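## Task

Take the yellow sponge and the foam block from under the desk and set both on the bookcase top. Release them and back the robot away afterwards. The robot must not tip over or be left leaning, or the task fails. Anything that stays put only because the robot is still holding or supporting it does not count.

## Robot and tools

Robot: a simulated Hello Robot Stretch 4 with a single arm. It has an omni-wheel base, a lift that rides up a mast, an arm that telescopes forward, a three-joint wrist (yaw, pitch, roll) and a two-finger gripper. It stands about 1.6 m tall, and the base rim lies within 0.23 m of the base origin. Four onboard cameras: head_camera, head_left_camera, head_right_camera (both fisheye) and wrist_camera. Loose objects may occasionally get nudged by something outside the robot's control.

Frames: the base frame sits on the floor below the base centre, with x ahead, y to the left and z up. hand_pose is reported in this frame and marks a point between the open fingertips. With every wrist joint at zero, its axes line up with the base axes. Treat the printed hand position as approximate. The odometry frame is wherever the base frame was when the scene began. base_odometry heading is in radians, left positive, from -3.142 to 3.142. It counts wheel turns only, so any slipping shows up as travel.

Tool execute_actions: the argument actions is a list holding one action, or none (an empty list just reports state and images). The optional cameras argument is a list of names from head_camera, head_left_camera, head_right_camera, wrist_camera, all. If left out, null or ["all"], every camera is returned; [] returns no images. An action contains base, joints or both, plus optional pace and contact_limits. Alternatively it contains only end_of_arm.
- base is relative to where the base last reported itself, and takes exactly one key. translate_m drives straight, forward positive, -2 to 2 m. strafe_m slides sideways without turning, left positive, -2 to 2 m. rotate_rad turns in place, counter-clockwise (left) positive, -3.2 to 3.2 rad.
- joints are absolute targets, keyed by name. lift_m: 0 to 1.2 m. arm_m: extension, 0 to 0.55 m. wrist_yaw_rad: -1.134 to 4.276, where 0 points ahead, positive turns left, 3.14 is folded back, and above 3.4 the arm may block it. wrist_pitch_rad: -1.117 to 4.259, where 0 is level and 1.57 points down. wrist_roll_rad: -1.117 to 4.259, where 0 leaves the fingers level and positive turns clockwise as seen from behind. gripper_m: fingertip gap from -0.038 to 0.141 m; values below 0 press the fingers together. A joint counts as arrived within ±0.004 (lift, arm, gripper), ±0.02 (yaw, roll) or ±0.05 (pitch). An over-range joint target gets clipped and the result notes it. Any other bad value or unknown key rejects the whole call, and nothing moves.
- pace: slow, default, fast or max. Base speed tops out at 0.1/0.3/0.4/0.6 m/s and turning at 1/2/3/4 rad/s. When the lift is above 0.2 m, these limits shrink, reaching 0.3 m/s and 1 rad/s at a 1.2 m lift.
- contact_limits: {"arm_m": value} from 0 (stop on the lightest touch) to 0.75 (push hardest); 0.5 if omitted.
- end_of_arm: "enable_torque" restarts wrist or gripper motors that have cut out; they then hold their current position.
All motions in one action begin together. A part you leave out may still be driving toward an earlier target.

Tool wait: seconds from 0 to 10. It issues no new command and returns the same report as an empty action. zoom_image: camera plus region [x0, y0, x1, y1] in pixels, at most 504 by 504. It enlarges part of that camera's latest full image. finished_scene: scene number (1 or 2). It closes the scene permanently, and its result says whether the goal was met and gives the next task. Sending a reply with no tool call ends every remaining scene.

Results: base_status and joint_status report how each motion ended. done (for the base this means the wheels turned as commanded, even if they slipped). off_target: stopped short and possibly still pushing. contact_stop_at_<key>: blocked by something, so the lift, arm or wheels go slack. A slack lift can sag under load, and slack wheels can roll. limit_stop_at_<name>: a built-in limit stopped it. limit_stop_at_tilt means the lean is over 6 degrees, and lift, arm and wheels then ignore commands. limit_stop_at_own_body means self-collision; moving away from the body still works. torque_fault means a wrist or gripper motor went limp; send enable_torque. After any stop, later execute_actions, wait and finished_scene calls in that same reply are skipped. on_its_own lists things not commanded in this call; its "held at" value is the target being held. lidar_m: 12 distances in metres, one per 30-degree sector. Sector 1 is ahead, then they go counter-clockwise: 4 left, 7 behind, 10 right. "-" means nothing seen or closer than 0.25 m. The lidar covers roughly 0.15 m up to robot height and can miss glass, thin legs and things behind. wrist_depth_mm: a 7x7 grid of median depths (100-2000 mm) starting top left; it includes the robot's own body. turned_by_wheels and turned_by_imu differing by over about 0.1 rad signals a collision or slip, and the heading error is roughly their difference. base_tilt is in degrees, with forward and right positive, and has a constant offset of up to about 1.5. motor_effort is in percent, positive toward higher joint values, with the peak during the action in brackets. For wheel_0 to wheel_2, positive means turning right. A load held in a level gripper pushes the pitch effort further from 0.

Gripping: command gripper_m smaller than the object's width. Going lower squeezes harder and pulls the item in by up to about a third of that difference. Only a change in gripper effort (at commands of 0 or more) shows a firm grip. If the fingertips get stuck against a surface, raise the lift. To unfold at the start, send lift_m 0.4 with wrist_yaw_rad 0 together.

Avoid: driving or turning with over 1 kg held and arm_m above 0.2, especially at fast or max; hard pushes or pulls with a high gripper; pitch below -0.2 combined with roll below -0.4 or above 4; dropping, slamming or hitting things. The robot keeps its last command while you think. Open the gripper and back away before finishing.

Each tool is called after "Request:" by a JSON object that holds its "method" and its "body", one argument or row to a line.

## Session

Request:
{"method": "execute_actions", "body": {
  "actions": []
}}

Scene clock: 0.00 s.
base_odometry: x=+0.000 y=+0.000 heading=+0.000 (m, m, rad; odometry frame)
turned_by_wheels: +0.000 (rad since the last result)
turned_by_imu: +0.000 (rad since the last result)
base_tilt: forward=-0.1 right=-0.6 (deg)
lidar_m: 2.29 1.70 1.70 1.71 1.57 1.59 1.41 1.31 1.33 1.85 1.69 1.70
base_status: not commanded
joint_positions: lift_m=+0.251 arm_m=+0.003 wrist_yaw_rad=+3.147 wrist_pitch_rad=+0.013 wrist_roll_rad=+0.001 gripper_m=+0.057
joint_status: not commanded
motor_effort: lift_m=+18 arm_m=-1 wrist_yaw_rad=+1 wrist_pitch_rad=-6 wrist_roll_rad=+0 gripper_m=-3 wheel_0=+0 wheel_1=-1 wheel_2=+0 (%)
hand_pose: x=-0.1155 y=+0.0858 z=+0.4254 quat_wxyz=(-0.003, -0.007, +0.000, +1.000) (m; base frame)
wrist_depth_mm: - 140 263 - - - - / - 116 146 - - - - / - 122 155 - - - 1397 / 140 140 219 - - - 1397 / 1397 1537 1808 - - - 1397 / 1229 1336 198 1708 215 1808 1430 / 1042 976 1078 137 1078 1160 1205
pictures: head_camera, head_left_camera, head_right_camera, wrist_camera
Images, in order (width x height): head_camera 420x560, head_left_camera 420x672, head_right_camera 420x672, wrist_camera 616x392.

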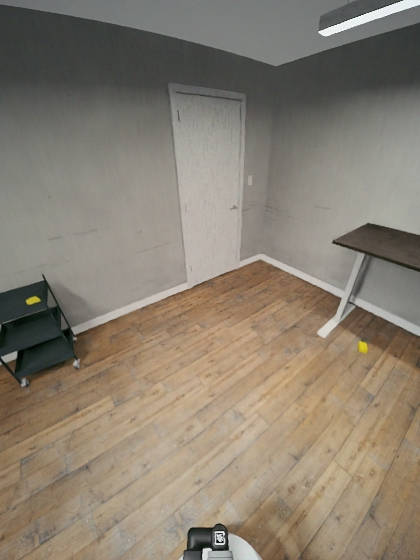

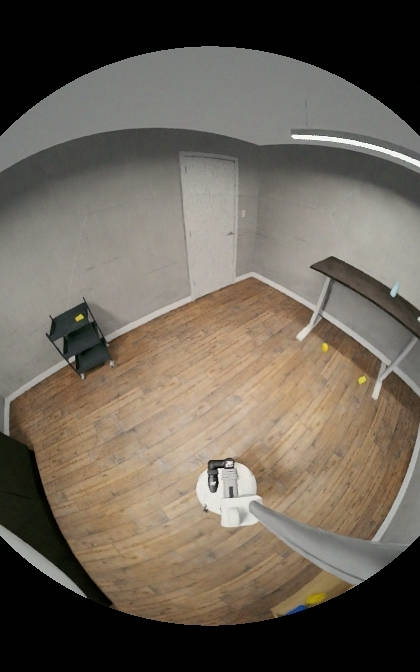

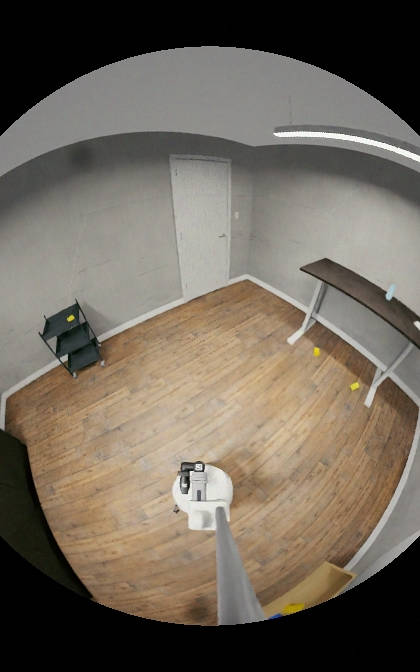

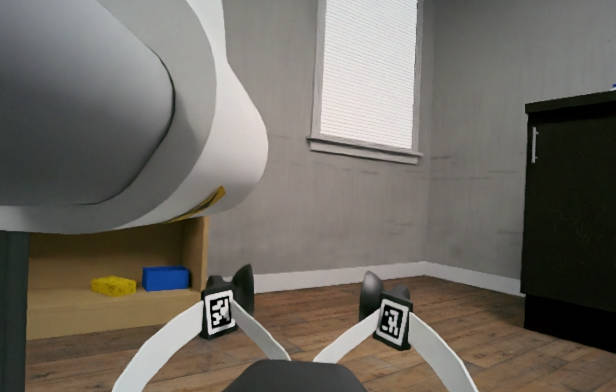

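Request:
{"method": "execute_actions", "body": {
  "actions": [
    {"base":{"rotate_rad":-1.0},"joints":{"lift_m":0.4,"wrist_yaw_rad":0,"gripper_m":0.135}}
  ],
  "cameras": ["head_camera","head_left_camera"]
}}

Scene clock: 4.83 s.
base_odometry: x=+0.000 y=+0.000 heading=-0.999 (m, m, rad; odometry frame)
turned_by_wheels: -0.999 (rad since the last result)
turned_by_imu: -0.995 (rad since the last result)
base_tilt: forward=+0.0 right=-0.5 (deg)
lidar_m: 1.68 1.71 2.23 1.67 1.70 1.69 1.58 1.65 1.41 1.28 1.65 1.80
base_status: done
joint_positions: lift_m=+0.400 arm_m=+0.003 wrist_yaw_rad=+0.000 wrist_pitch_rad=+0.013 wrist_roll_rad=+0.001 gripper_m=+0.135
joint_status: all done
motor_effort: lift_m=+22(24) arm_m=-1(1) wrist_yaw_rad=+0(4) wrist_pitch_rad=-6(6) wrist_roll_rad=+1(0) gripper_m=-1(2) wheel_0=+3(5) wheel_1=+2(9) wheel_2=+2(7) (%)
hand_pose: x=+0.4620 y=-0.0873 z=+0.5740 quat_wxyz=(+1.000, +0.000, +0.007, +0.000) (m; base frame)
wrist_depth_mm: - - - - - - - / - - - - - - - / - - 1808 1756 1808 - - / - - - - - - - / - - - - - - - / 1921 208 1921 - - 220 - / 1336 1281 1397 144 1464 1430 1537
pictures: head_camera, head_left_camera
Images, in order (width x height): head_camera 420x560, head_left_camera 420x672.

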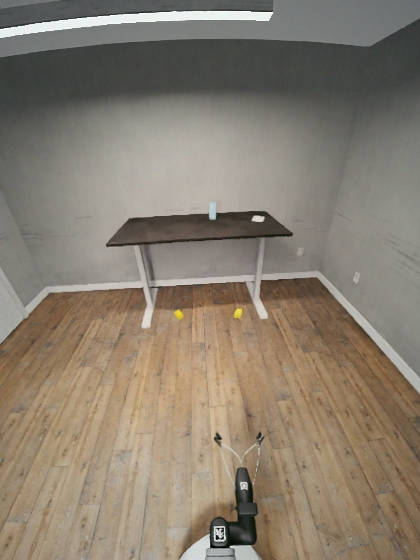

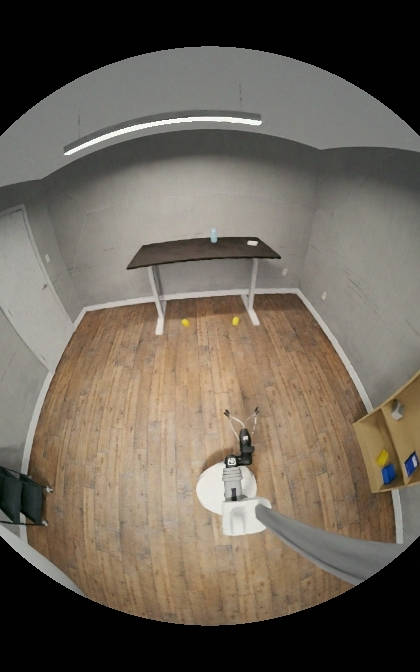

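Request:
{"method": "execute_actions", "body": {
  "actions": [
    {"base":{"translate_m":0.85},"joints":{"lift_m":0.3,"wrist_pitch_rad":0.9}}
  ],
  "cameras": ["head_camera","wrist_camera"]
}}

Scene clock: 14.03 s.
base_odometry: x=+0.460 y=-0.715 heading=-0.999 (m, m, rad; odometry frame)
turned_by_wheels: +0.000 (rad since the last result)
turned_by_imu: -0.001 (rad since the last result)
base_tilt: forward=-0.1 right=-0.6 (deg)
lidar_m: 0.83 0.83 1.09 2.15 2.03 2.61 2.46 2.40 1.41 1.54 1.59 0.92
base_status: done
joint_positions: lift_m=+0.300 arm_m=+0.003 wrist_yaw_rad=+0.000 wrist_pitch_rad=+0.901 wrist_roll_rad=+0.001 gripper_m=+0.135
joint_status: all done
motor_effort: lift_m=+15(21) arm_m=-1(1) wrist_yaw_rad=+0(1) wrist_pitch_rad=-2(3) wrist_roll_rad=+1(0) gripper_m=+0(1) wheel_0=+1(8) wheel_1=+1(2) wheel_2=+2(10) (%)
hand_pose: x=+0.3525 y=-0.0874 z=+0.2522 quat_wxyz=(+0.900, +0.000, +0.436, +0.000) (m; base frame)
wrist_depth_mm: 904 904 904 917 917 904 946 / 768 768 768 768 768 788 778 / 668 668 668 676 676 676 691 / 585 591 591 597 597 603 603 / 525 530 535 535 539 535 539 / 480 208 469 484 484 220 488 / 436 430 439 145 442 436 442
pictures: head_camera, wrist_camera
Images, in order (width x height): head_camera 420x560, wrist_camera 616x392.

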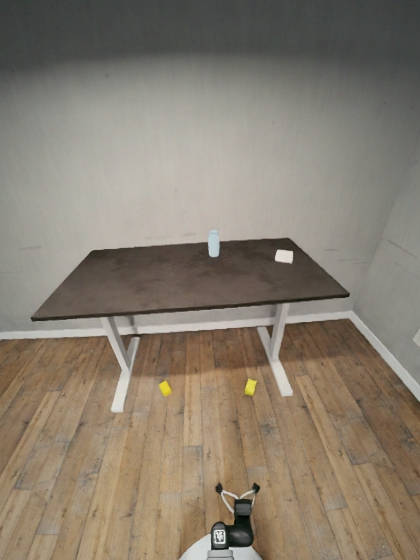

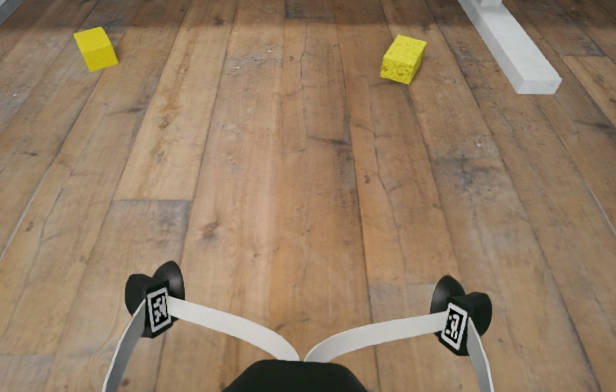

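Request:
{"method": "execute_actions", "body": {
  "actions": [
    {"base":{"strafe_m":-0.18},"joints":{"arm_m":0.42,"lift_m":0.1}}
  ],
  "cameras": ["wrist_camera"]
}}

Scene clock: 23.43 s.
base_odometry: x=+0.308 y=-0.812 heading=-0.999 (m, m, rad; odometry frame)
turned_by_wheels: +0.000 (rad since the last result)
turned_by_imu: +0.001 (rad since the last result)
base_tilt: forward=-0.1 right=-0.5 (deg)
lidar_m: 0.83 0.84 1.13 2.33 2.17 2.61 2.46 1.67 1.27 1.36 1.41 0.90
base_status: done
joint_positions: lift_m=+0.100 arm_m=+0.419 wrist_yaw_rad=+0.000 wrist_pitch_rad=+0.901 wrist_roll_rad=+0.001 gripper_m=+0.135
joint_status: all done
motor_effort: lift_m=+14(17) arm_m=+4(4) wrist_yaw_rad=+1(2) wrist_pitch_rad=-4(3) wrist_roll_rad=+0(0) gripper_m=+0(3) wheel_0=-1(9) wheel_1=-1(10) wheel_2=+0(0) (%)
hand_pose: x=+0.7692 y=-0.0874 z=+0.0523 quat_wxyz=(+0.900, +0.000, +0.436, +0.000) (m; base frame)
wrist_depth_mm: 517 517 517 517 530 492 521 / 436 436 439 370 442 433 392 / 377 379 382 366 387 389 357 / 334 336 338 338 340 342 343 / 298 300 301 303 304 304 306 / 270 208 267 276 274 220 277 / 247 244 250 145 251 247 252
pictures: wrist_camera
Images, in order (width x height): wrist_camera 616x392.

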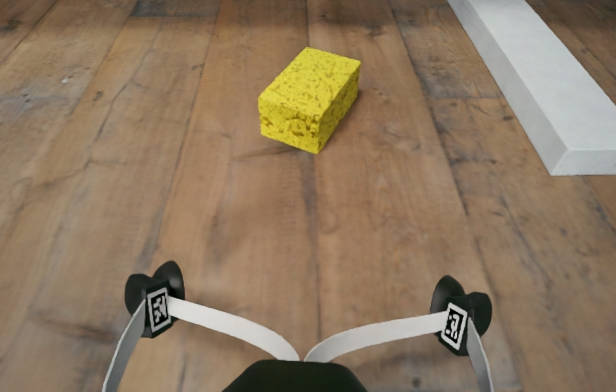

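Request:
{"method": "execute_actions", "body": {
  "actions": [
    {"base":{"translate_m":0.08},"joints":{"arm_m":0.5,"lift_m":0.078}}
  ],
  "cameras": []
}}

Request:
{"method": "execute_actions", "body": {
  "actions": [
    {"joints":{"arm_m":0.55}}
  ],
  "cameras": ["wrist_camera"]
}}

Scene clock: 30.77 s.
base_odometry: x=+0.352 y=-0.880 heading=-0.999 (m, m, rad; odometry frame)
turned_by_wheels: +0.000 (rad since the last result)
turned_by_imu: +0.001 (rad since the last result)
base_tilt: forward=+0.0 right=-0.6 (deg)
lidar_m: 0.76 0.79 1.03 2.33 2.24 2.66 2.52 1.66 1.28 1.35 1.41 0.80
base_status: done
joint_positions: lift_m=+0.078 arm_m=+0.499 wrist_yaw_rad=+0.000 wrist_pitch_rad=+0.901 wrist_roll_rad=+0.001 gripper_m=+0.135
joint_status: all done
motor_effort: lift_m=+13(9) arm_m=+4(0) wrist_yaw_rad=+0(1) wrist_pitch_rad=-4(5) wrist_roll_rad=+1(0) gripper_m=+0(0) wheel_0=+1(4) wheel_1=+1(7) wheel_2=+1(8) (%)
hand_pose: x=+0.8492 y=-0.0874 z=+0.0303 quat_wxyz=(+0.900, +0.000, +0.436, +0.000) (m; base frame)
wrist_depth_mm: 473 473 473 480 480 445 402 / 399 399 402 404 407 399 355 / 347 347 347 349 353 355 325 / 306 307 309 252 304 312 310 / 274 276 266 236 279 279 281 / 248 208 245 249 252 220 253 / 227 224 229 145 230 226 230
pictures: none
No camera images: the call's "cameras" was empty. Leave "cameras" out to get every camera's image.

Scene clock: 31.77 s.
base_odometry: x=+0.352 y=-0.880 heading=-0.999 (m, m, rad; odometry frame)
turned_by_wheels: +0.000 (rad since the last result)
turned_by_imu: +0.000 (rad since the last result)
base_tilt: forward=-0.1 right=-0.5 (deg)
lidar_m: 0.73 0.79 1.01 2.35 2.23 2.68 2.50 1.67 1.30 1.36 1.40 0.83
base_status: not commanded
joint_positions: lift_m=+0.078 arm_m=+0.549 wrist_yaw_rad=+0.000 wrist_pitch_rad=+0.901 wrist_roll_rad=+0.001 gripper_m=+0.135
joint_status: all done
motor_effort: lift_m=+14(14) arm_m=+4(7) wrist_yaw_rad=+2(1) wrist_pitch_rad=-4(4) wrist_roll_rad=+0(0) gripper_m=+1(0) wheel_0=+1(1) wheel_1=+1(2) wheel_2=+0(1) (%)
hand_pose: x=+0.8992 y=-0.0874 z=+0.0303 quat_wxyz=(+0.900, +0.000, +0.436, +0.000) (m; base frame)
wrist_depth_mm: 469 473 473 477 480 449 359 / 399 399 402 404 407 397 353 / 345 349 349 351 353 355 322 / 306 307 307 303 310 312 306 / 273 274 276 226 273 281 279 / 248 208 208 208 252 220 253 / 226 224 227 145 229 227 230
pictures: wrist_camera
Images, in order (width x height): wrist_camera 616x392.

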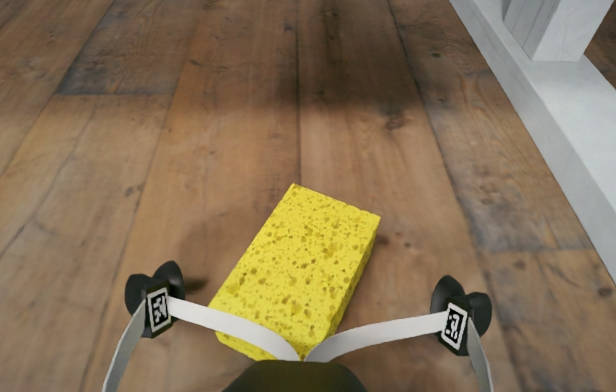

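Request:
{"method": "execute_actions", "body": {
  "actions": [
    {"joints":{"gripper_m":0.005}}
  ],
  "cameras": ["wrist_camera"]
}}

Request:
{"method": "execute_actions", "body": {
  "actions": [
    {"joints":{"lift_m":0.25,"arm_m":0.05}}
  ],
  "cameras": ["wrist_camera"]
}}

Request:
{"method": "execute_actions", "body": {
  "actions": [
    {"base":{"rotate_rad":-1.5}}
  ],
  "cameras": ["wrist_camera","head_camera"]
}}

Scene clock: 41.23 s.
base_odometry: x=+0.352 y=-0.880 heading=-0.999 (m, m, rad; odometry frame)
turned_by_wheels: +0.000 (rad since the last result)
turned_by_imu: +0.002 (rad since the last result)
base_tilt: forward=+0.0 right=-0.6 (deg)
lidar_m: 0.73 0.78 1.01 2.34 2.20 2.68 2.52 1.64 1.30 1.35 1.41 0.82
base_status: not commanded
joint_positions: lift_m=+0.078 arm_m=+0.549 wrist_yaw_rad=+0.000 wrist_pitch_rad=+0.901 wrist_roll_rad=+0.001 gripper_m=+0.005
joint_status: all done
motor_effort: lift_m=+13(14) arm_m=+4(4) wrist_yaw_rad=+0(0) wrist_pitch_rad=-4(4) wrist_roll_rad=+1(0) gripper_m=-22(23) wheel_0=+1(1) wheel_1=+2(2) wheel_2=+0(1) (%)
hand_pose: x=+0.8992 y=-0.0874 z=+0.0303 quat_wxyz=(+0.900, +0.000, +0.436, +0.000) (m; base frame)
wrist_depth_mm: 473 473 473 477 480 452 357 / 397 399 402 404 407 397 353 / 345 347 349 349 353 355 324 / 306 307 309 236 312 314 306 / 273 276 277 211 273 281 279 / 248 249 186 191 192 253 253 / 226 220 220 177 222 166 230
pictures: wrist_camera
Images, in order (width x height): wrist_camera 616x392.

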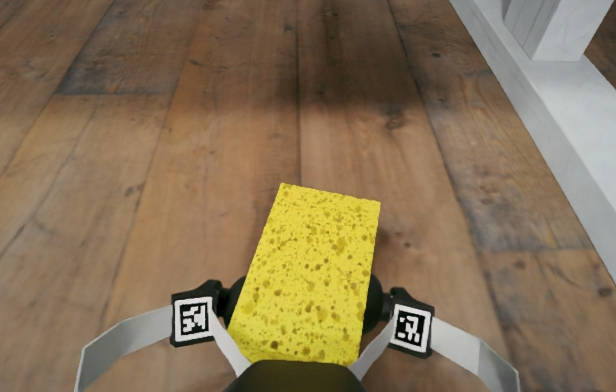

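Scene clock: 43.77 s.
base_odometry: x=+0.352 y=-0.880 heading=-0.999 (m, m, rad; odometry frame)
turned_by_wheels: +0.000 (rad since the last result)
turned_by_imu: +0.001 (rad since the last result)
base_tilt: forward=+0.0 right=-0.5 (deg)
lidar_m: 0.74 0.77 1.00 2.34 2.22 2.70 2.52 1.68 1.30 1.37 1.42 0.83
base_status: not commanded
joint_positions: lift_m=+0.250 arm_m=+0.051 wrist_yaw_rad=+0.000 wrist_pitch_rad=+0.902 wrist_roll_rad=+0.001 gripper_m=+0.005
joint_status: all done
motor_effort: lift_m=+22(23) arm_m=-4(3) wrist_yaw_rad=+0(1) wrist_pitch_rad=-4(4) wrist_roll_rad=+0(1) gripper_m=-22(23) wheel_0=+1(1) wheel_1=+2(2) wheel_2=+0(0) (%)
hand_pose: x=+0.4006 y=-0.0874 z=+0.2016 quat_wxyz=(+0.900, +0.000, +0.436, +0.000) (m; base frame)
wrist_depth_mm: 809 809 820 809 798 820 842 / 683 683 683 691 699 661 707 / 597 591 597 603 603 609 609 / 521 525 530 236 535 535 539 / 469 469 473 211 469 477 480 / 424 427 186 191 192 433 433 / 387 377 377 177 382 165 397
pictures: wrist_camera
Images, in order (width x height): wrist_camera 616x392.

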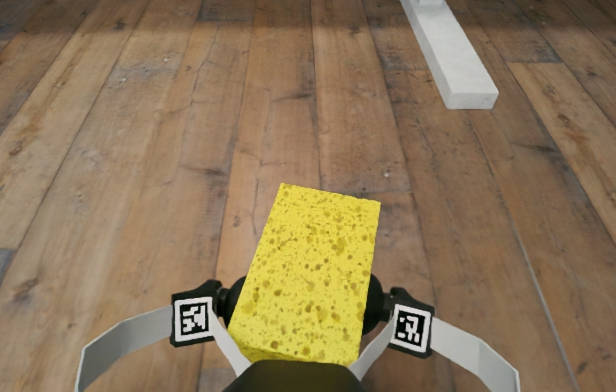

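Scene clock: 45.77 s.
base_odometry: x=+0.352 y=-0.880 heading=-2.499 (m, m, rad; odometry frame)
turned_by_wheels: -1.500 (rad since the last result)
turned_by_imu: -1.494 (rad since the last result)
base_tilt: forward=+0.1 right=-0.5 (deg)
lidar_m: 1.35 1.43 0.78 0.74 0.76 1.09 2.34 2.25 2.64 2.53 1.54 1.29
base_status: done
joint_positions: lift_m=+0.250 arm_m=+0.051 wrist_yaw_rad=+0.000 wrist_pitch_rad=+0.902 wrist_roll_rad=+0.001 gripper_m=+0.005
joint_status: not commanded
motor_effort: lift_m=+21(22) arm_m=-4(4) wrist_yaw_rad=+1(0) wrist_pitch_rad=-6(5) wrist_roll_rad=+0(0) gripper_m=-21(22) wheel_0=+1(6) wheel_1=+1(6) wheel_2=+1(7) (%)
hand_pose: x=+0.4006 y=-0.0874 z=+0.2017 quat_wxyz=(+0.900, +0.000, +0.436, +0.000) (m; base frame)
wrist_depth_mm: 809 809 809 820 831 831 842 / 683 683 691 691 699 699 707 / 597 591 603 597 603 609 609 / 525 525 530 236 535 535 539 / 469 473 473 211 469 480 480 / 424 427 186 191 193 433 433 / 387 377 379 177 379 166 397
pictures: head_camera, wrist_camera
Images, in order (width x height): head_camera 420x560, wrist_camera 616x392.

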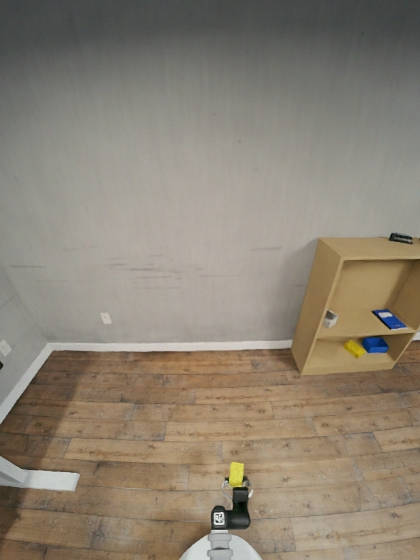

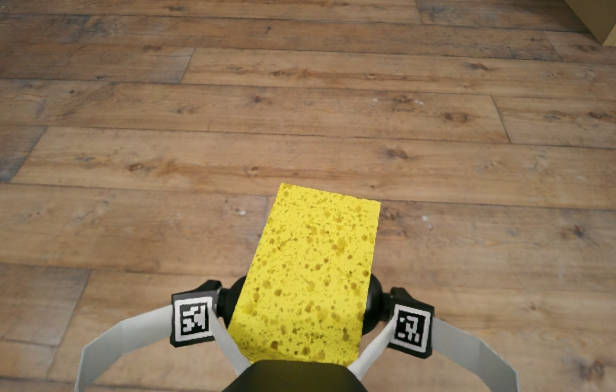

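Request:
{"method": "execute_actions", "body": {
  "actions": [
    {"base":{"strafe_m":-0.75},"joints":{"lift_m":1.18}}
  ],
  "cameras": ["wrist_camera","head_camera","head_left_camera"]
}}

Scene clock: 56.63 s.
base_odometry: x=-0.098 y=-0.279 heading=-2.499 (m, m, rad; odometry frame)
turned_by_wheels: +0.000 (rad since the last result)
turned_by_imu: +0.003 (rad since the last result)
base_tilt: forward=+0.0 right=-0.6 (deg)
lidar_m: 1.05 1.42 1.59 1.51 1.60 2.47 2.35 2.03 1.84 1.75 1.98 1.11
base_status: done
joint_positions: lift_m=+1.180 arm_m=+0.051 wrist_yaw_rad=+0.000 wrist_pitch_rad=+0.902 wrist_roll_rad=+0.001 gripper_m=+0.005
joint_status: all done
motor_effort: lift_m=+22(22) arm_m=-4(4) wrist_yaw_rad=+2(1) wrist_pitch_rad=-3(3) wrist_roll_rad=+0(1) gripper_m=-21(22) wheel_0=+1(9) wheel_1=+2(8) wheel_2=+1(1) (%)
hand_pose: x=+0.4006 y=-0.0874 z=+1.1316 quat_wxyz=(+0.900, +0.000, +0.436, +0.000) (m; base frame)
wrist_depth_mm: 1138 1118 1118 1060 1060 1042 976 / 1281 1281 1255 1205 1182 1160 976 / 1499 1464 1430 1255 1281 1255 1308 / 1618 1618 1618 236 1205 1308 1618 / 1499 1499 1499 211 1464 1464 1537 / 1366 1366 186 191 192 1397 1397 / 1229 1205 1205 177 1229 165 1281
pictures: head_camera, head_left_camera, wrist_camera
Images, in order (width x height): head_camera 420x560, head_left_camera 420x672, wrist_camera 616x392.

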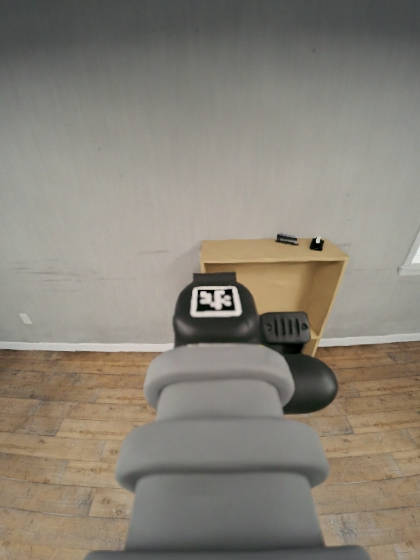

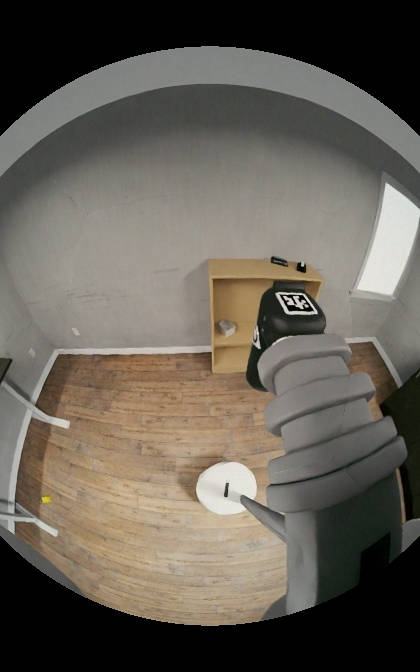

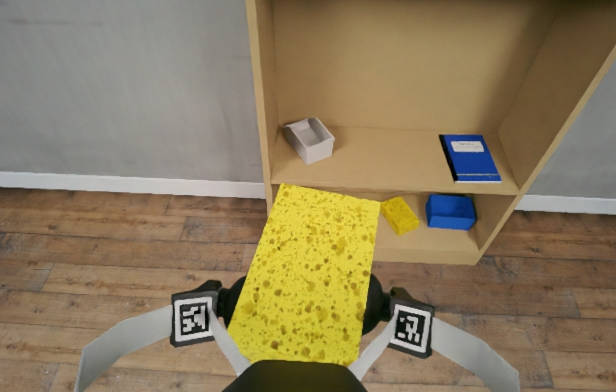

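Request:
{"method": "execute_actions", "body": {
  "actions": [
    {"base":{"strafe_m":-0.14}}
  ],
  "cameras": []
}}

Request:
{"method": "execute_actions", "body": {
  "actions": [
    {"base":{"translate_m":0.35},"joints":{"arm_m":0.48}}
  ],
  "cameras": ["wrist_camera","head_left_camera","head_right_camera"]
}}

Scene clock: 65.60 s.
base_odometry: x=-0.182 y=-0.167 heading=-2.499 (m, m, rad; odometry frame)
turned_by_wheels: +0.000 (rad since the last result)
turned_by_imu: +0.002 (rad since the last result)
base_tilt: forward=-0.2 right=-0.6 (deg)
lidar_m: 1.06 1.42 1.75 1.65 1.75 2.45 1.89 2.04 1.72 1.60 1.95 1.12
base_status: done
joint_positions: lift_m=+1.180 arm_m=+0.051 wrist_yaw_rad=+0.000 wrist_pitch_rad=+0.902 wrist_roll_rad=+0.001 gripper_m=+0.005
joint_status: not commanded
motor_effort: lift_m=+22(22) arm_m=-4(4) wrist_yaw_rad=+0(1) wrist_pitch_rad=-6(4) wrist_roll_rad=+1(0) gripper_m=-21(20) wheel_0=+1(7) wheel_1=+0(7) wheel_2=+0(0) (%)
hand_pose: x=+0.4006 y=-0.0874 z=+1.1316 quat_wxyz=(+0.900, +0.000, +0.436, +0.000) (m; base frame)
wrist_depth_mm: 1118 1118 1025 1060 1060 1025 866 / 1281 1281 1182 1205 1182 1118 1205 / 1499 1464 1255 1255 1308 1229 1366 / 1661 1618 1576 236 1182 1576 1576 / 1499 1537 1464 211 1430 1499 1537 / 1366 1366 187 191 192 1366 1397 / 1255 1205 1205 177 1205 166 1255
pictures: none
No camera images: the call's "cameras" was empty. Leave "cameras" out to get every camera's image.

Scene clock: 68.23 s.
base_odometry: x=-0.462 y=-0.377 heading=-2.498 (m, m, rad; odometry frame)
turned_by_wheels: +0.000 (rad since the last result)
turned_by_imu: +0.000 (rad since the last result)
base_tilt: forward=+0.0 right=-0.5 (deg)
lidar_m: 0.71 0.79 1.45 1.66 1.74 2.81 2.71 2.37 1.70 1.61 1.45 0.73
base_status: done
joint_positions: lift_m=+1.180 arm_m=+0.479 wrist_yaw_rad=+0.000 wrist_pitch_rad=+0.901 wrist_roll_rad=+0.001 gripper_m=+0.005
joint_status: all done
motor_effort: lift_m=+21(22) arm_m=+4(7) wrist_yaw_rad=+1(1) wrist_pitch_rad=-2(6) wrist_roll_rad=+0(0) gripper_m=-22(21) wheel_0=-1(7) wheel_1=+2(10) wheel_2=+1(8) (%)
hand_pose: x=+0.8292 y=-0.0874 z=+1.1317 quat_wxyz=(+0.900, +0.000, +0.436, +0.000) (m; base frame)
wrist_depth_mm: 320 319 315 312 309 304 303 / 364 362 357 353 349 345 340 / 402 397 399 394 394 394 389 / 359 359 362 236 364 355 314 / 320 322 324 211 320 327 325 / 290 293 186 191 193 296 297 / 265 257 258 177 260 166 270
pictures: head_left_camera, head_right_camera, wrist_camera
Images, in order (width x height): head_left_camera 420x672, head_right_camera 420x672, wrist_camera 616x392.

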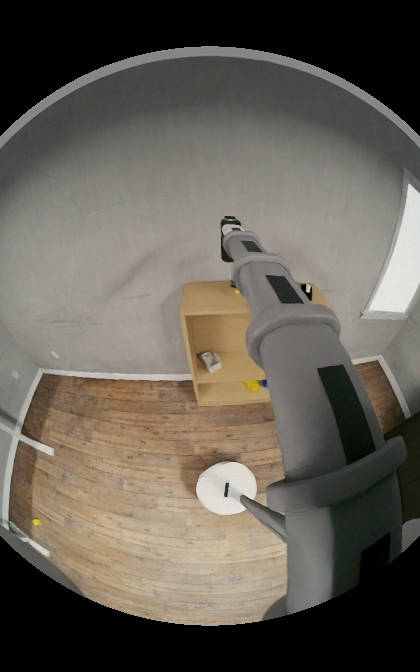

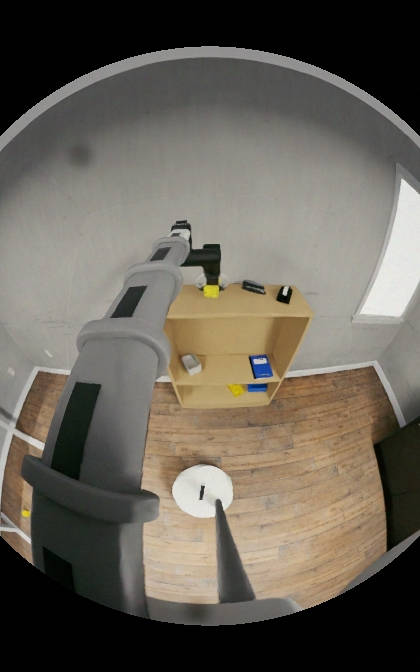

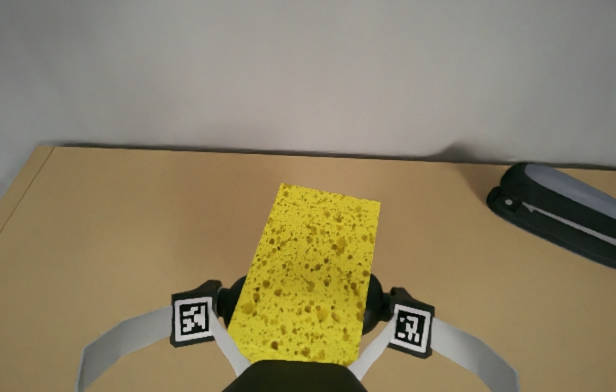

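Request:
{"method": "execute_actions", "body": {
  "actions": [
    {"joints":{"lift_m":1.143,"arm_m":0.46},"pace":"slow"}
  ],
  "cameras": ["wrist_camera"]
}}

Scene clock: 76.13 s.
base_odometry: x=-0.462 y=-0.377 heading=-2.498 (m, m, rad; odometry frame)
turned_by_wheels: +0.000 (rad since the last result)
turned_by_imu: +0.002 (rad since the last result)
base_tilt: forward=+0.0 right=-0.5 (deg)
lidar_m: 0.72 0.77 1.46 1.67 1.75 2.83 2.36 2.35 1.69 1.60 1.48 0.76
base_status: not commanded
joint_positions: lift_m=+1.143 arm_m=+0.461 wrist_yaw_rad=+0.000 wrist_pitch_rad=+0.901 wrist_roll_rad=+0.001 gripper_m=+0.005
joint_status: all done
motor_effort: lift_m=+14(16) arm_m=-4(5) wrist_yaw_rad=+0(1) wrist_pitch_rad=-4(3) wrist_roll_rad=+0(0) gripper_m=-20(22) wheel_0=+0(0) wheel_1=+2(2) wheel_2=+2(2) (%)
hand_pose: x=+0.8107 y=-0.0874 z=+1.0953 quat_wxyz=(+0.900, +0.000, +0.436, +0.000) (m; base frame)
wrist_depth_mm: 340 336 334 330 327 324 324 / 387 382 377 375 370 366 359 / 353 355 355 357 359 362 303 / 312 314 315 236 319 320 314 / 279 281 282 211 281 286 287 / 253 254 186 191 192 258 258 / 231 224 225 177 227 165 236
pictures: wrist_camera
Images, in order (width x height): wrist_camera 616x392.

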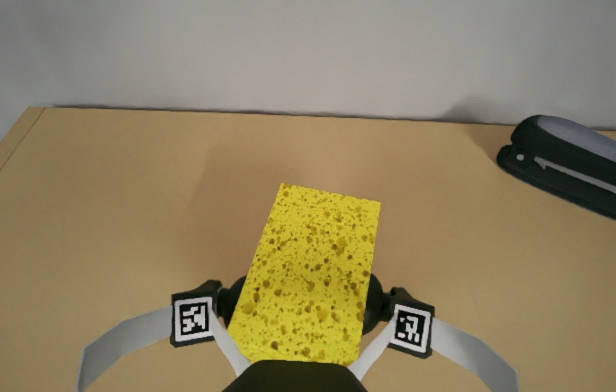

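Still about 5 mm up (281 vs 276).

Request:
{"method": "execute_actions", "body": {
  "actions": [
    {"joints":{"lift_m":1.139,"gripper_m":0.09}}
  ],
  "cameras": []
}}

Request:
{"method": "execute_actions", "body": {
  "actions": [
    {"joints":{"lift_m":1.2}}
  ],
  "cameras": []
}}

Request:
{"method": "execute_actions", "body": {
  "actions": [
    {"joints":{"arm_m":0.0}}
  ],
  "cameras": ["wrist_camera","head_left_camera"]
}}

Scene clock: 85.70 s.
base_odometry: x=-0.462 y=-0.377 heading=-2.498 (m, m, rad; odometry frame)
turned_by_wheels: +0.000 (rad since the last result)
turned_by_imu: +0.002 (rad since the last result)
base_tilt: forward=+0.0 right=-0.6 (deg)
lidar_m: 0.71 0.75 1.47 1.64 1.73 2.82 2.33 2.37 1.70 1.61 1.43 0.73
base_status: not commanded
joint_positions: lift_m=+1.139 arm_m=+0.461 wrist_yaw_rad=+0.000 wrist_pitch_rad=+0.901 wrist_roll_rad=+0.001 gripper_m=+0.090
joint_status: all done
motor_effort: lift_m=+14(16) arm_m=-5(4) wrist_yaw_rad=+0(0) wrist_pitch_rad=-4(4) wrist_roll_rad=+0(0) gripper_m=-1(24) wheel_0=+0(0) wheel_1=+2(2) wheel_2=+2(2) (%)
hand_pose: x=+0.8107 y=-0.0874 z=+1.0913 quat_wxyz=(+0.900, +0.000, +0.436, +0.000) (m; base frame)
wrist_depth_mm: 340 336 334 330 327 324 324 / 377 379 377 373 368 364 359 / 349 349 351 351 353 355 298 / 306 309 309 303 312 315 312 / 274 276 278 228 274 281 282 / 249 250 202 206 202 254 255 / 228 224 229 137 227 228 232
pictures: none
No camera images: the call's "cameras" was empty. Leave "cameras" out to get every camera's image.

Scene clock: 86.90 s.
base_odometry: x=-0.462 y=-0.377 heading=-2.498 (m, m, rad; odometry frame)
turned_by_wheels: +0.000 (rad since the last result)
turned_by_imu: +0.000 (rad since the last result)
base_tilt: forward=-0.1 right=-0.5 (deg)
lidar_m: 0.70 0.74 1.46 1.66 1.75 2.82 2.72 2.35 1.71 1.60 1.45 0.74
base_status: not commanded
joint_positions: lift_m=+1.200 arm_m=+0.461 wrist_yaw_rad=+0.000 wrist_pitch_rad=+0.901 wrist_roll_rad=+0.001 gripper_m=+0.090
joint_status: all done
motor_effort: lift_m=+22(19) arm_m=-4(4) wrist_yaw_rad=+1(1) wrist_pitch_rad=-4(4) wrist_roll_rad=+0(1) gripper_m=-1(2) wheel_0=+0(0) wheel_1=+2(2) wheel_2=+2(2) (%)
hand_pose: x=+0.8107 y=-0.0874 z=+1.1516 quat_wxyz=(+0.900, +0.000, +0.436, +0.000) (m; base frame)
wrist_depth_mm: 340 336 334 332 327 324 324 / 384 384 379 373 370 364 359 / 433 424 424 415 418 418 413 / 382 384 387 389 389 373 336 / 343 345 347 303 351 351 345 / 310 312 202 268 212 317 317 / 283 281 286 137 283 283 289
pictures: none
No camera images: the call's "cameras" was empty. Leave "cameras" out to get every camera's image.

Scene clock: 89.33 s.
base_odometry: x=-0.462 y=-0.377 heading=-2.498 (m, m, rad; odometry frame)
turned_by_wheels: +0.000 (rad since the last result)
turned_by_imu: +0.001 (rad since the last result)
base_tilt: forward=-0.2 right=-0.6 (deg)
lidar_m: 0.70 0.73 1.45 1.65 1.74 2.83 2.72 2.37 1.69 1.61 1.43 0.74
base_status: not commanded
joint_positions: lift_m=+1.200 arm_m=+0.003 wrist_yaw_rad=+0.000 wrist_pitch_rad=+0.902 wrist_roll_rad=+0.001 gripper_m=+0.090
joint_status: all done
joint sent to its limit — the command would take arm_m past its lower limit, so that joint was sent only as far as its limit.
motor_effort: lift_m=+22(22) arm_m=-4(4) wrist_yaw_rad=+2(0) wrist_pitch_rad=-4(5) wrist_roll_rad=+0(0) gripper_m=-2(2) wheel_0=+0(0) wheel_1=+2(2) wheel_2=+2(2) (%)
hand_pose: x=+0.3531 y=-0.0874 z=+1.1516 quat_wxyz=(+0.900, +0.000, +0.436, +0.000) (m; base frame)
wrist_depth_mm: 820 768 597 559 609 615 574 / 931 654 854 866 854 549 559 / 1078 1025 976 991 976 960 759 / 1281 1255 1078 1118 1118 1060 798 / 1464 1464 1025 1042 1042 1008 1397 / 1397 1397 202 1281 212 1366 1397 / 1281 1255 1281 137 1255 1255 1281
pictures: head_left_camera, wrist_camera
Images, in order (width x height): head_left_camera 420x672, wrist_camera 616x392.

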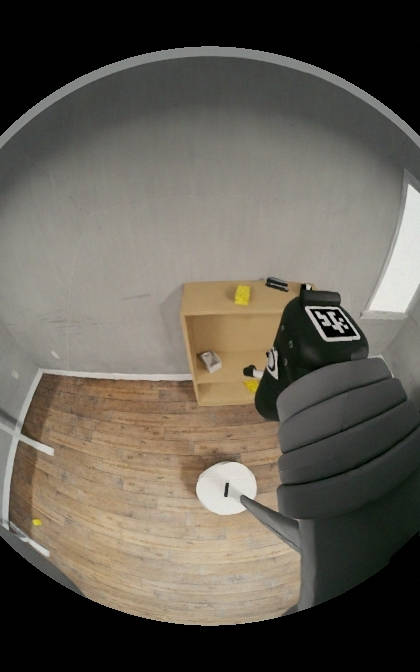

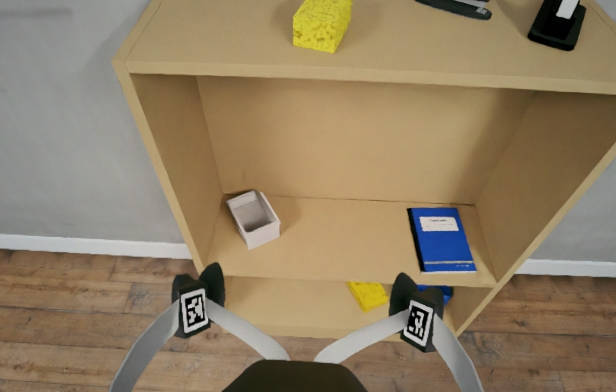

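Request:
{"method": "execute_actions", "body": {
  "actions": [
    {"base":{"rotate_rad":1.5},"joints":{"lift_m":0.3,"gripper_m":0.135}}
  ],
  "cameras": []
}}

Request:
{"method": "execute_actions", "body": {
  "actions": [
    {"base":{"strafe_m":1.0}}
  ],
  "cameras": []
}}

Request:
{"method": "execute_actions", "body": {
  "actions": [
    {"base":{"translate_m":0.8},"joints":{"arm_m":0.4,"lift_m":0.12}}
  ],
  "cameras": ["wrist_camera","head_camera"]
}}

Scene clock: 102.97 s.
base_odometry: x=-0.462 y=-0.377 heading=-0.999 (m, m, rad; odometry frame)
turned_by_wheels: +1.500 (rad since the last result)
turned_by_imu: +1.497 (rad since the last result)
base_tilt: forward=-0.1 right=-0.4 (deg)
lidar_m: 1.66 1.70 2.85 2.27 2.32 1.70 1.61 1.55 0.75 0.71 0.73 1.39
base_status: done
joint_positions: lift_m=+0.300 arm_m=+0.003 wrist_yaw_rad=+0.000 wrist_pitch_rad=+0.902 wrist_roll_rad=+0.001 gripper_m=+0.135
joint_status: all done
motor_effort: lift_m=+14(23) arm_m=-4(4) wrist_yaw_rad=+1(1) wrist_pitch_rad=-2(6) wrist_roll_rad=+0(0) gripper_m=+1(1) wheel_0=-3(5) wheel_1=-1(8) wheel_2=-1(6) (%)
hand_pose: x=+0.3531 y=-0.0874 z=+0.2523 quat_wxyz=(+0.900, +0.000, +0.436, +0.000) (m; base frame)
wrist_depth_mm: 904 904 917 904 917 931 946 / 768 768 768 778 778 778 788 / 668 661 668 668 676 683 683 / 591 585 591 597 597 597 603 / 530 530 530 539 535 539 539 / 477 208 469 480 488 220 484 / 439 430 439 145 442 436 442
pictures: none
No camera images: the call's "cameras" was empty. Leave "cameras" out to get every camera's image.

Scene clock: 107.63 s.
base_odometry: x=+0.379 y=+0.164 heading=-0.999 (m, m, rad; odometry frame)
turned_by_wheels: +0.000 (rad since the last result)
turned_by_imu: +0.003 (rad since the last result)
base_tilt: forward=+0.1 right=-0.5 (deg)
lidar_m: 1.58 1.62 1.79 1.63 1.28 1.79 1.67 1.73 1.83 1.72 2.09 1.72
base_status: done
joint_positions: lift_m=+0.300 arm_m=+0.003 wrist_yaw_rad=+0.000 wrist_pitch_rad=+0.902 wrist_roll_rad=+0.001 gripper_m=+0.135
joint_status: not commanded
motor_effort: lift_m=+15(14) arm_m=-4(4) wrist_yaw_rad=+1(2) wrist_pitch_rad=-4(3) wrist_roll_rad=+0(0) gripper_m=+0(0) wheel_0=+0(7) wheel_1=-1(11) wheel_2=+1(1) (%)
hand_pose: x=+0.3531 y=-0.0874 z=+0.2522 quat_wxyz=(+0.900, +0.000, +0.436, +0.000) (m; base frame)
wrist_depth_mm: 904 904 904 917 931 931 946 / 768 768 768 778 778 788 788 / 668 668 668 668 676 683 683 / 591 591 591 591 597 603 603 / 525 530 535 535 539 539 539 / 477 208 473 484 484 220 488 / 436 433 439 145 442 436 445
pictures: none
No camera images: the call's "cameras" was empty. Leave "cameras" out to get every camera's image.

Scene clock: 111.80 s.
base_odometry: x=+0.812 y=-0.508 heading=-0.998 (m, m, rad; odometry frame)
turned_by_wheels: +0.000 (rad since the last result)
turned_by_imu: -0.002 (rad since the last result)
base_tilt: forward=+0.0 right=-0.6 (deg)
lidar_m: 0.76 0.79 1.85 1.75 1.76 1.76 2.51 2.58 1.81 1.97 1.24 0.82
base_status: done
joint_positions: lift_m=+0.120 arm_m=+0.399 wrist_yaw_rad=+0.000 wrist_pitch_rad=+0.901 wrist_roll_rad=+0.001 gripper_m=+0.135
joint_status: all done
motor_effort: lift_m=+15(12) arm_m=+4(2) wrist_yaw_rad=+1(1) wrist_pitch_rad=-3(5) wrist_roll_rad=+0(0) gripper_m=+1(1) wheel_0=+0(5) wheel_1=+1(10) wheel_2=+1(9) (%)
hand_pose: x=+0.7492 y=-0.0874 z=+0.0722 quat_wxyz=(+0.900, +0.000, +0.436, +0.000) (m; base frame)
wrist_depth_mm: 517 559 559 559 564 569 574 / 466 469 445 473 477 484 484 / 407 407 399 402 415 418 418 / 357 359 362 364 366 366 370 / 322 324 325 327 327 327 329 / 291 208 289 294 296 220 297 / 266 263 268 145 270 266 271
pictures: head_camera, wrist_camera
Images, in order (width x height): head_camera 420x560, wrist_camera 616x392.

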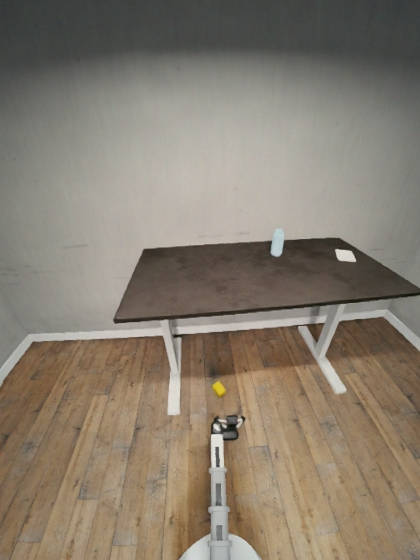

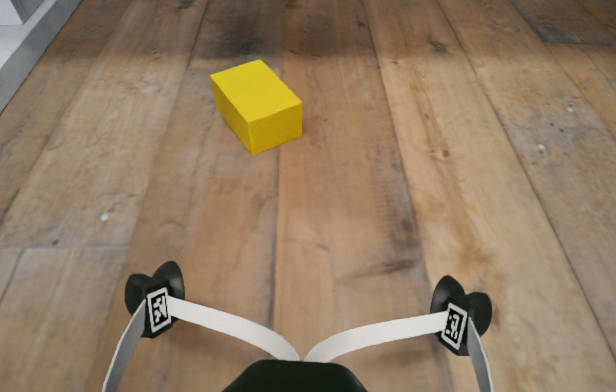

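Request:
{"method": "execute_actions", "body": {
  "actions": [
    {"base":{"strafe_m":0.055},"joints":{"arm_m":0.5,"lift_m":0.078}}
  ],
  "cameras": []
}}

Request:
{"method": "execute_actions", "body": {
  "actions": [
    {"base":{"translate_m":0.08},"joints":{"arm_m":0.55}}
  ],
  "cameras": ["wrist_camera"]
}}

Scene clock: 117.43 s.
base_odometry: x=+0.858 y=-0.478 heading=-0.999 (m, m, rad; odometry frame)
turned_by_wheels: +0.000 (rad since the last result)
turned_by_imu: +0.002 (rad since the last result)
base_tilt: forward=-0.1 right=-0.5 (deg)
lidar_m: 0.77 0.78 1.79 1.71 1.74 1.68 2.50 2.61 1.87 2.01 1.25 0.83
base_status: done
joint_positions: lift_m=+0.078 arm_m=+0.499 wrist_yaw_rad=+0.000 wrist_pitch_rad=+0.901 wrist_roll_rad=+0.001 gripper_m=+0.135
joint_status: all done
motor_effort: lift_m=+13(17) arm_m=+4(1) wrist_yaw_rad=+0(1) wrist_pitch_rad=-4(4) wrist_roll_rad=+0(0) gripper_m=+0(0) wheel_0=+1(9) wheel_1=+0(5) wheel_2=-1(0) (%)
hand_pose: x=+0.8492 y=-0.0874 z=+0.0303 quat_wxyz=(+0.900, +0.000, +0.436, +0.000) (m; base frame)
wrist_depth_mm: 439 473 473 480 480 488 492 / 399 399 402 402 407 413 413 / 345 349 349 289 353 355 355 / 306 307 307 297 310 314 315 / 274 276 276 277 281 279 279 / 248 208 245 251 252 220 254 / 227 224 229 145 230 227 230
pictures: none
No camera images: the call's "cameras" was empty. Leave "cameras" out to get every camera's image.

Scene clock: 118.83 s.
base_odometry: x=+0.902 y=-0.546 heading=-0.998 (m, m, rad; odometry frame)
turned_by_wheels: +0.000 (rad since the last result)
turned_by_imu: +0.000 (rad since the last result)
base_tilt: forward=-0.1 right=-0.6 (deg)
lidar_m: 0.69 0.73 1.80 1.69 1.75 1.74 2.59 2.66 1.90 2.00 1.09 0.75
base_status: done
joint_positions: lift_m=+0.078 arm_m=+0.549 wrist_yaw_rad=+0.000 wrist_pitch_rad=+0.901 wrist_roll_rad=+0.001 gripper_m=+0.135
joint_status: all done
motor_effort: lift_m=+14(13) arm_m=+4(3) wrist_yaw_rad=+1(0) wrist_pitch_rad=-5(4) wrist_roll_rad=+0(0) gripper_m=+0(0) wheel_0=+1(7) wheel_1=+2(8) wheel_2=+0(8) (%)
hand_pose: x=+0.8992 y=-0.0874 z=+0.0303 quat_wxyz=(+0.900, +0.000, +0.436, +0.000) (m; base frame)
wrist_depth_mm: 455 473 473 477 484 488 488 / 399 402 402 402 407 410 415 / 345 347 349 349 351 355 357 / 306 307 307 310 310 314 315 / 273 276 264 226 279 279 281 / 248 208 213 205 211 220 253 / 226 224 229 145 230 226 230
pictures: wrist_camera
Images, in order (width x height): wrist_camera 616x392.

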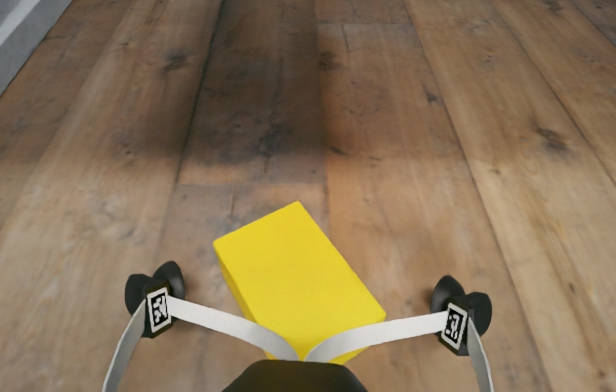

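Request:
{"method": "execute_actions", "body": {
  "actions": [
    {"joints":{"gripper_m":0.005,"arm_m":0.535}}
  ],
  "cameras": ["wrist_camera"]
}}

Scene clock: 124.43 s.
base_odometry: x=+0.902 y=-0.546 heading=-0.998 (m, m, rad; odometry frame)
turned_by_wheels: +0.000 (rad since the last result)
turned_by_imu: +0.002 (rad since the last result)
base_tilt: forward=-0.1 right=-0.5 (deg)
lidar_m: 0.68 0.73 1.79 1.68 1.73 1.74 2.61 2.67 1.90 2.00 1.11 0.74
base_status: not commanded
joint_positions: lift_m=+0.078 arm_m=+0.536 wrist_yaw_rad=+0.000 wrist_pitch_rad=+0.902 wrist_roll_rad=+0.001 gripper_m=+0.005
joint_status: all done
motor_effort: lift_m=+14(14) arm_m=-4(2) wrist_yaw_rad=+1(0) wrist_pitch_rad=-4(4) wrist_roll_rad=+0(1) gripper_m=-21(21) wheel_0=+2(3) wheel_1=+2(2) wheel_2=+1(0) (%)
hand_pose: x=+0.8856 y=-0.0874 z=+0.0303 quat_wxyz=(+0.900, +0.000, +0.436, +0.000) (m; base frame)
wrist_depth_mm: 455 473 473 477 484 488 488 / 399 399 402 402 404 410 413 / 345 347 349 351 351 355 355 / 306 307 306 239 310 314 314 / 273 276 271 212 278 279 279 / 247 249 189 196 198 253 253 / 228 220 224 211 222 162 230
pictures: wrist_camera
Images, in order (width x height): wrist_camera 616x392.

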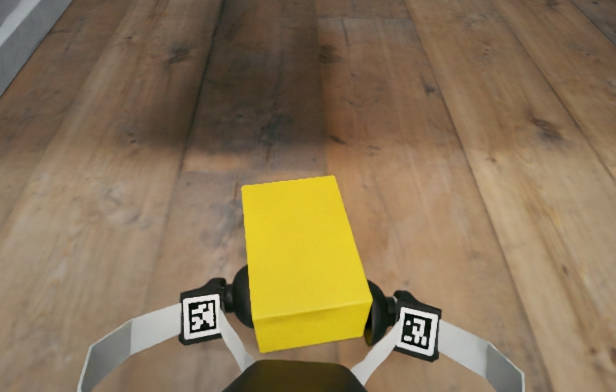

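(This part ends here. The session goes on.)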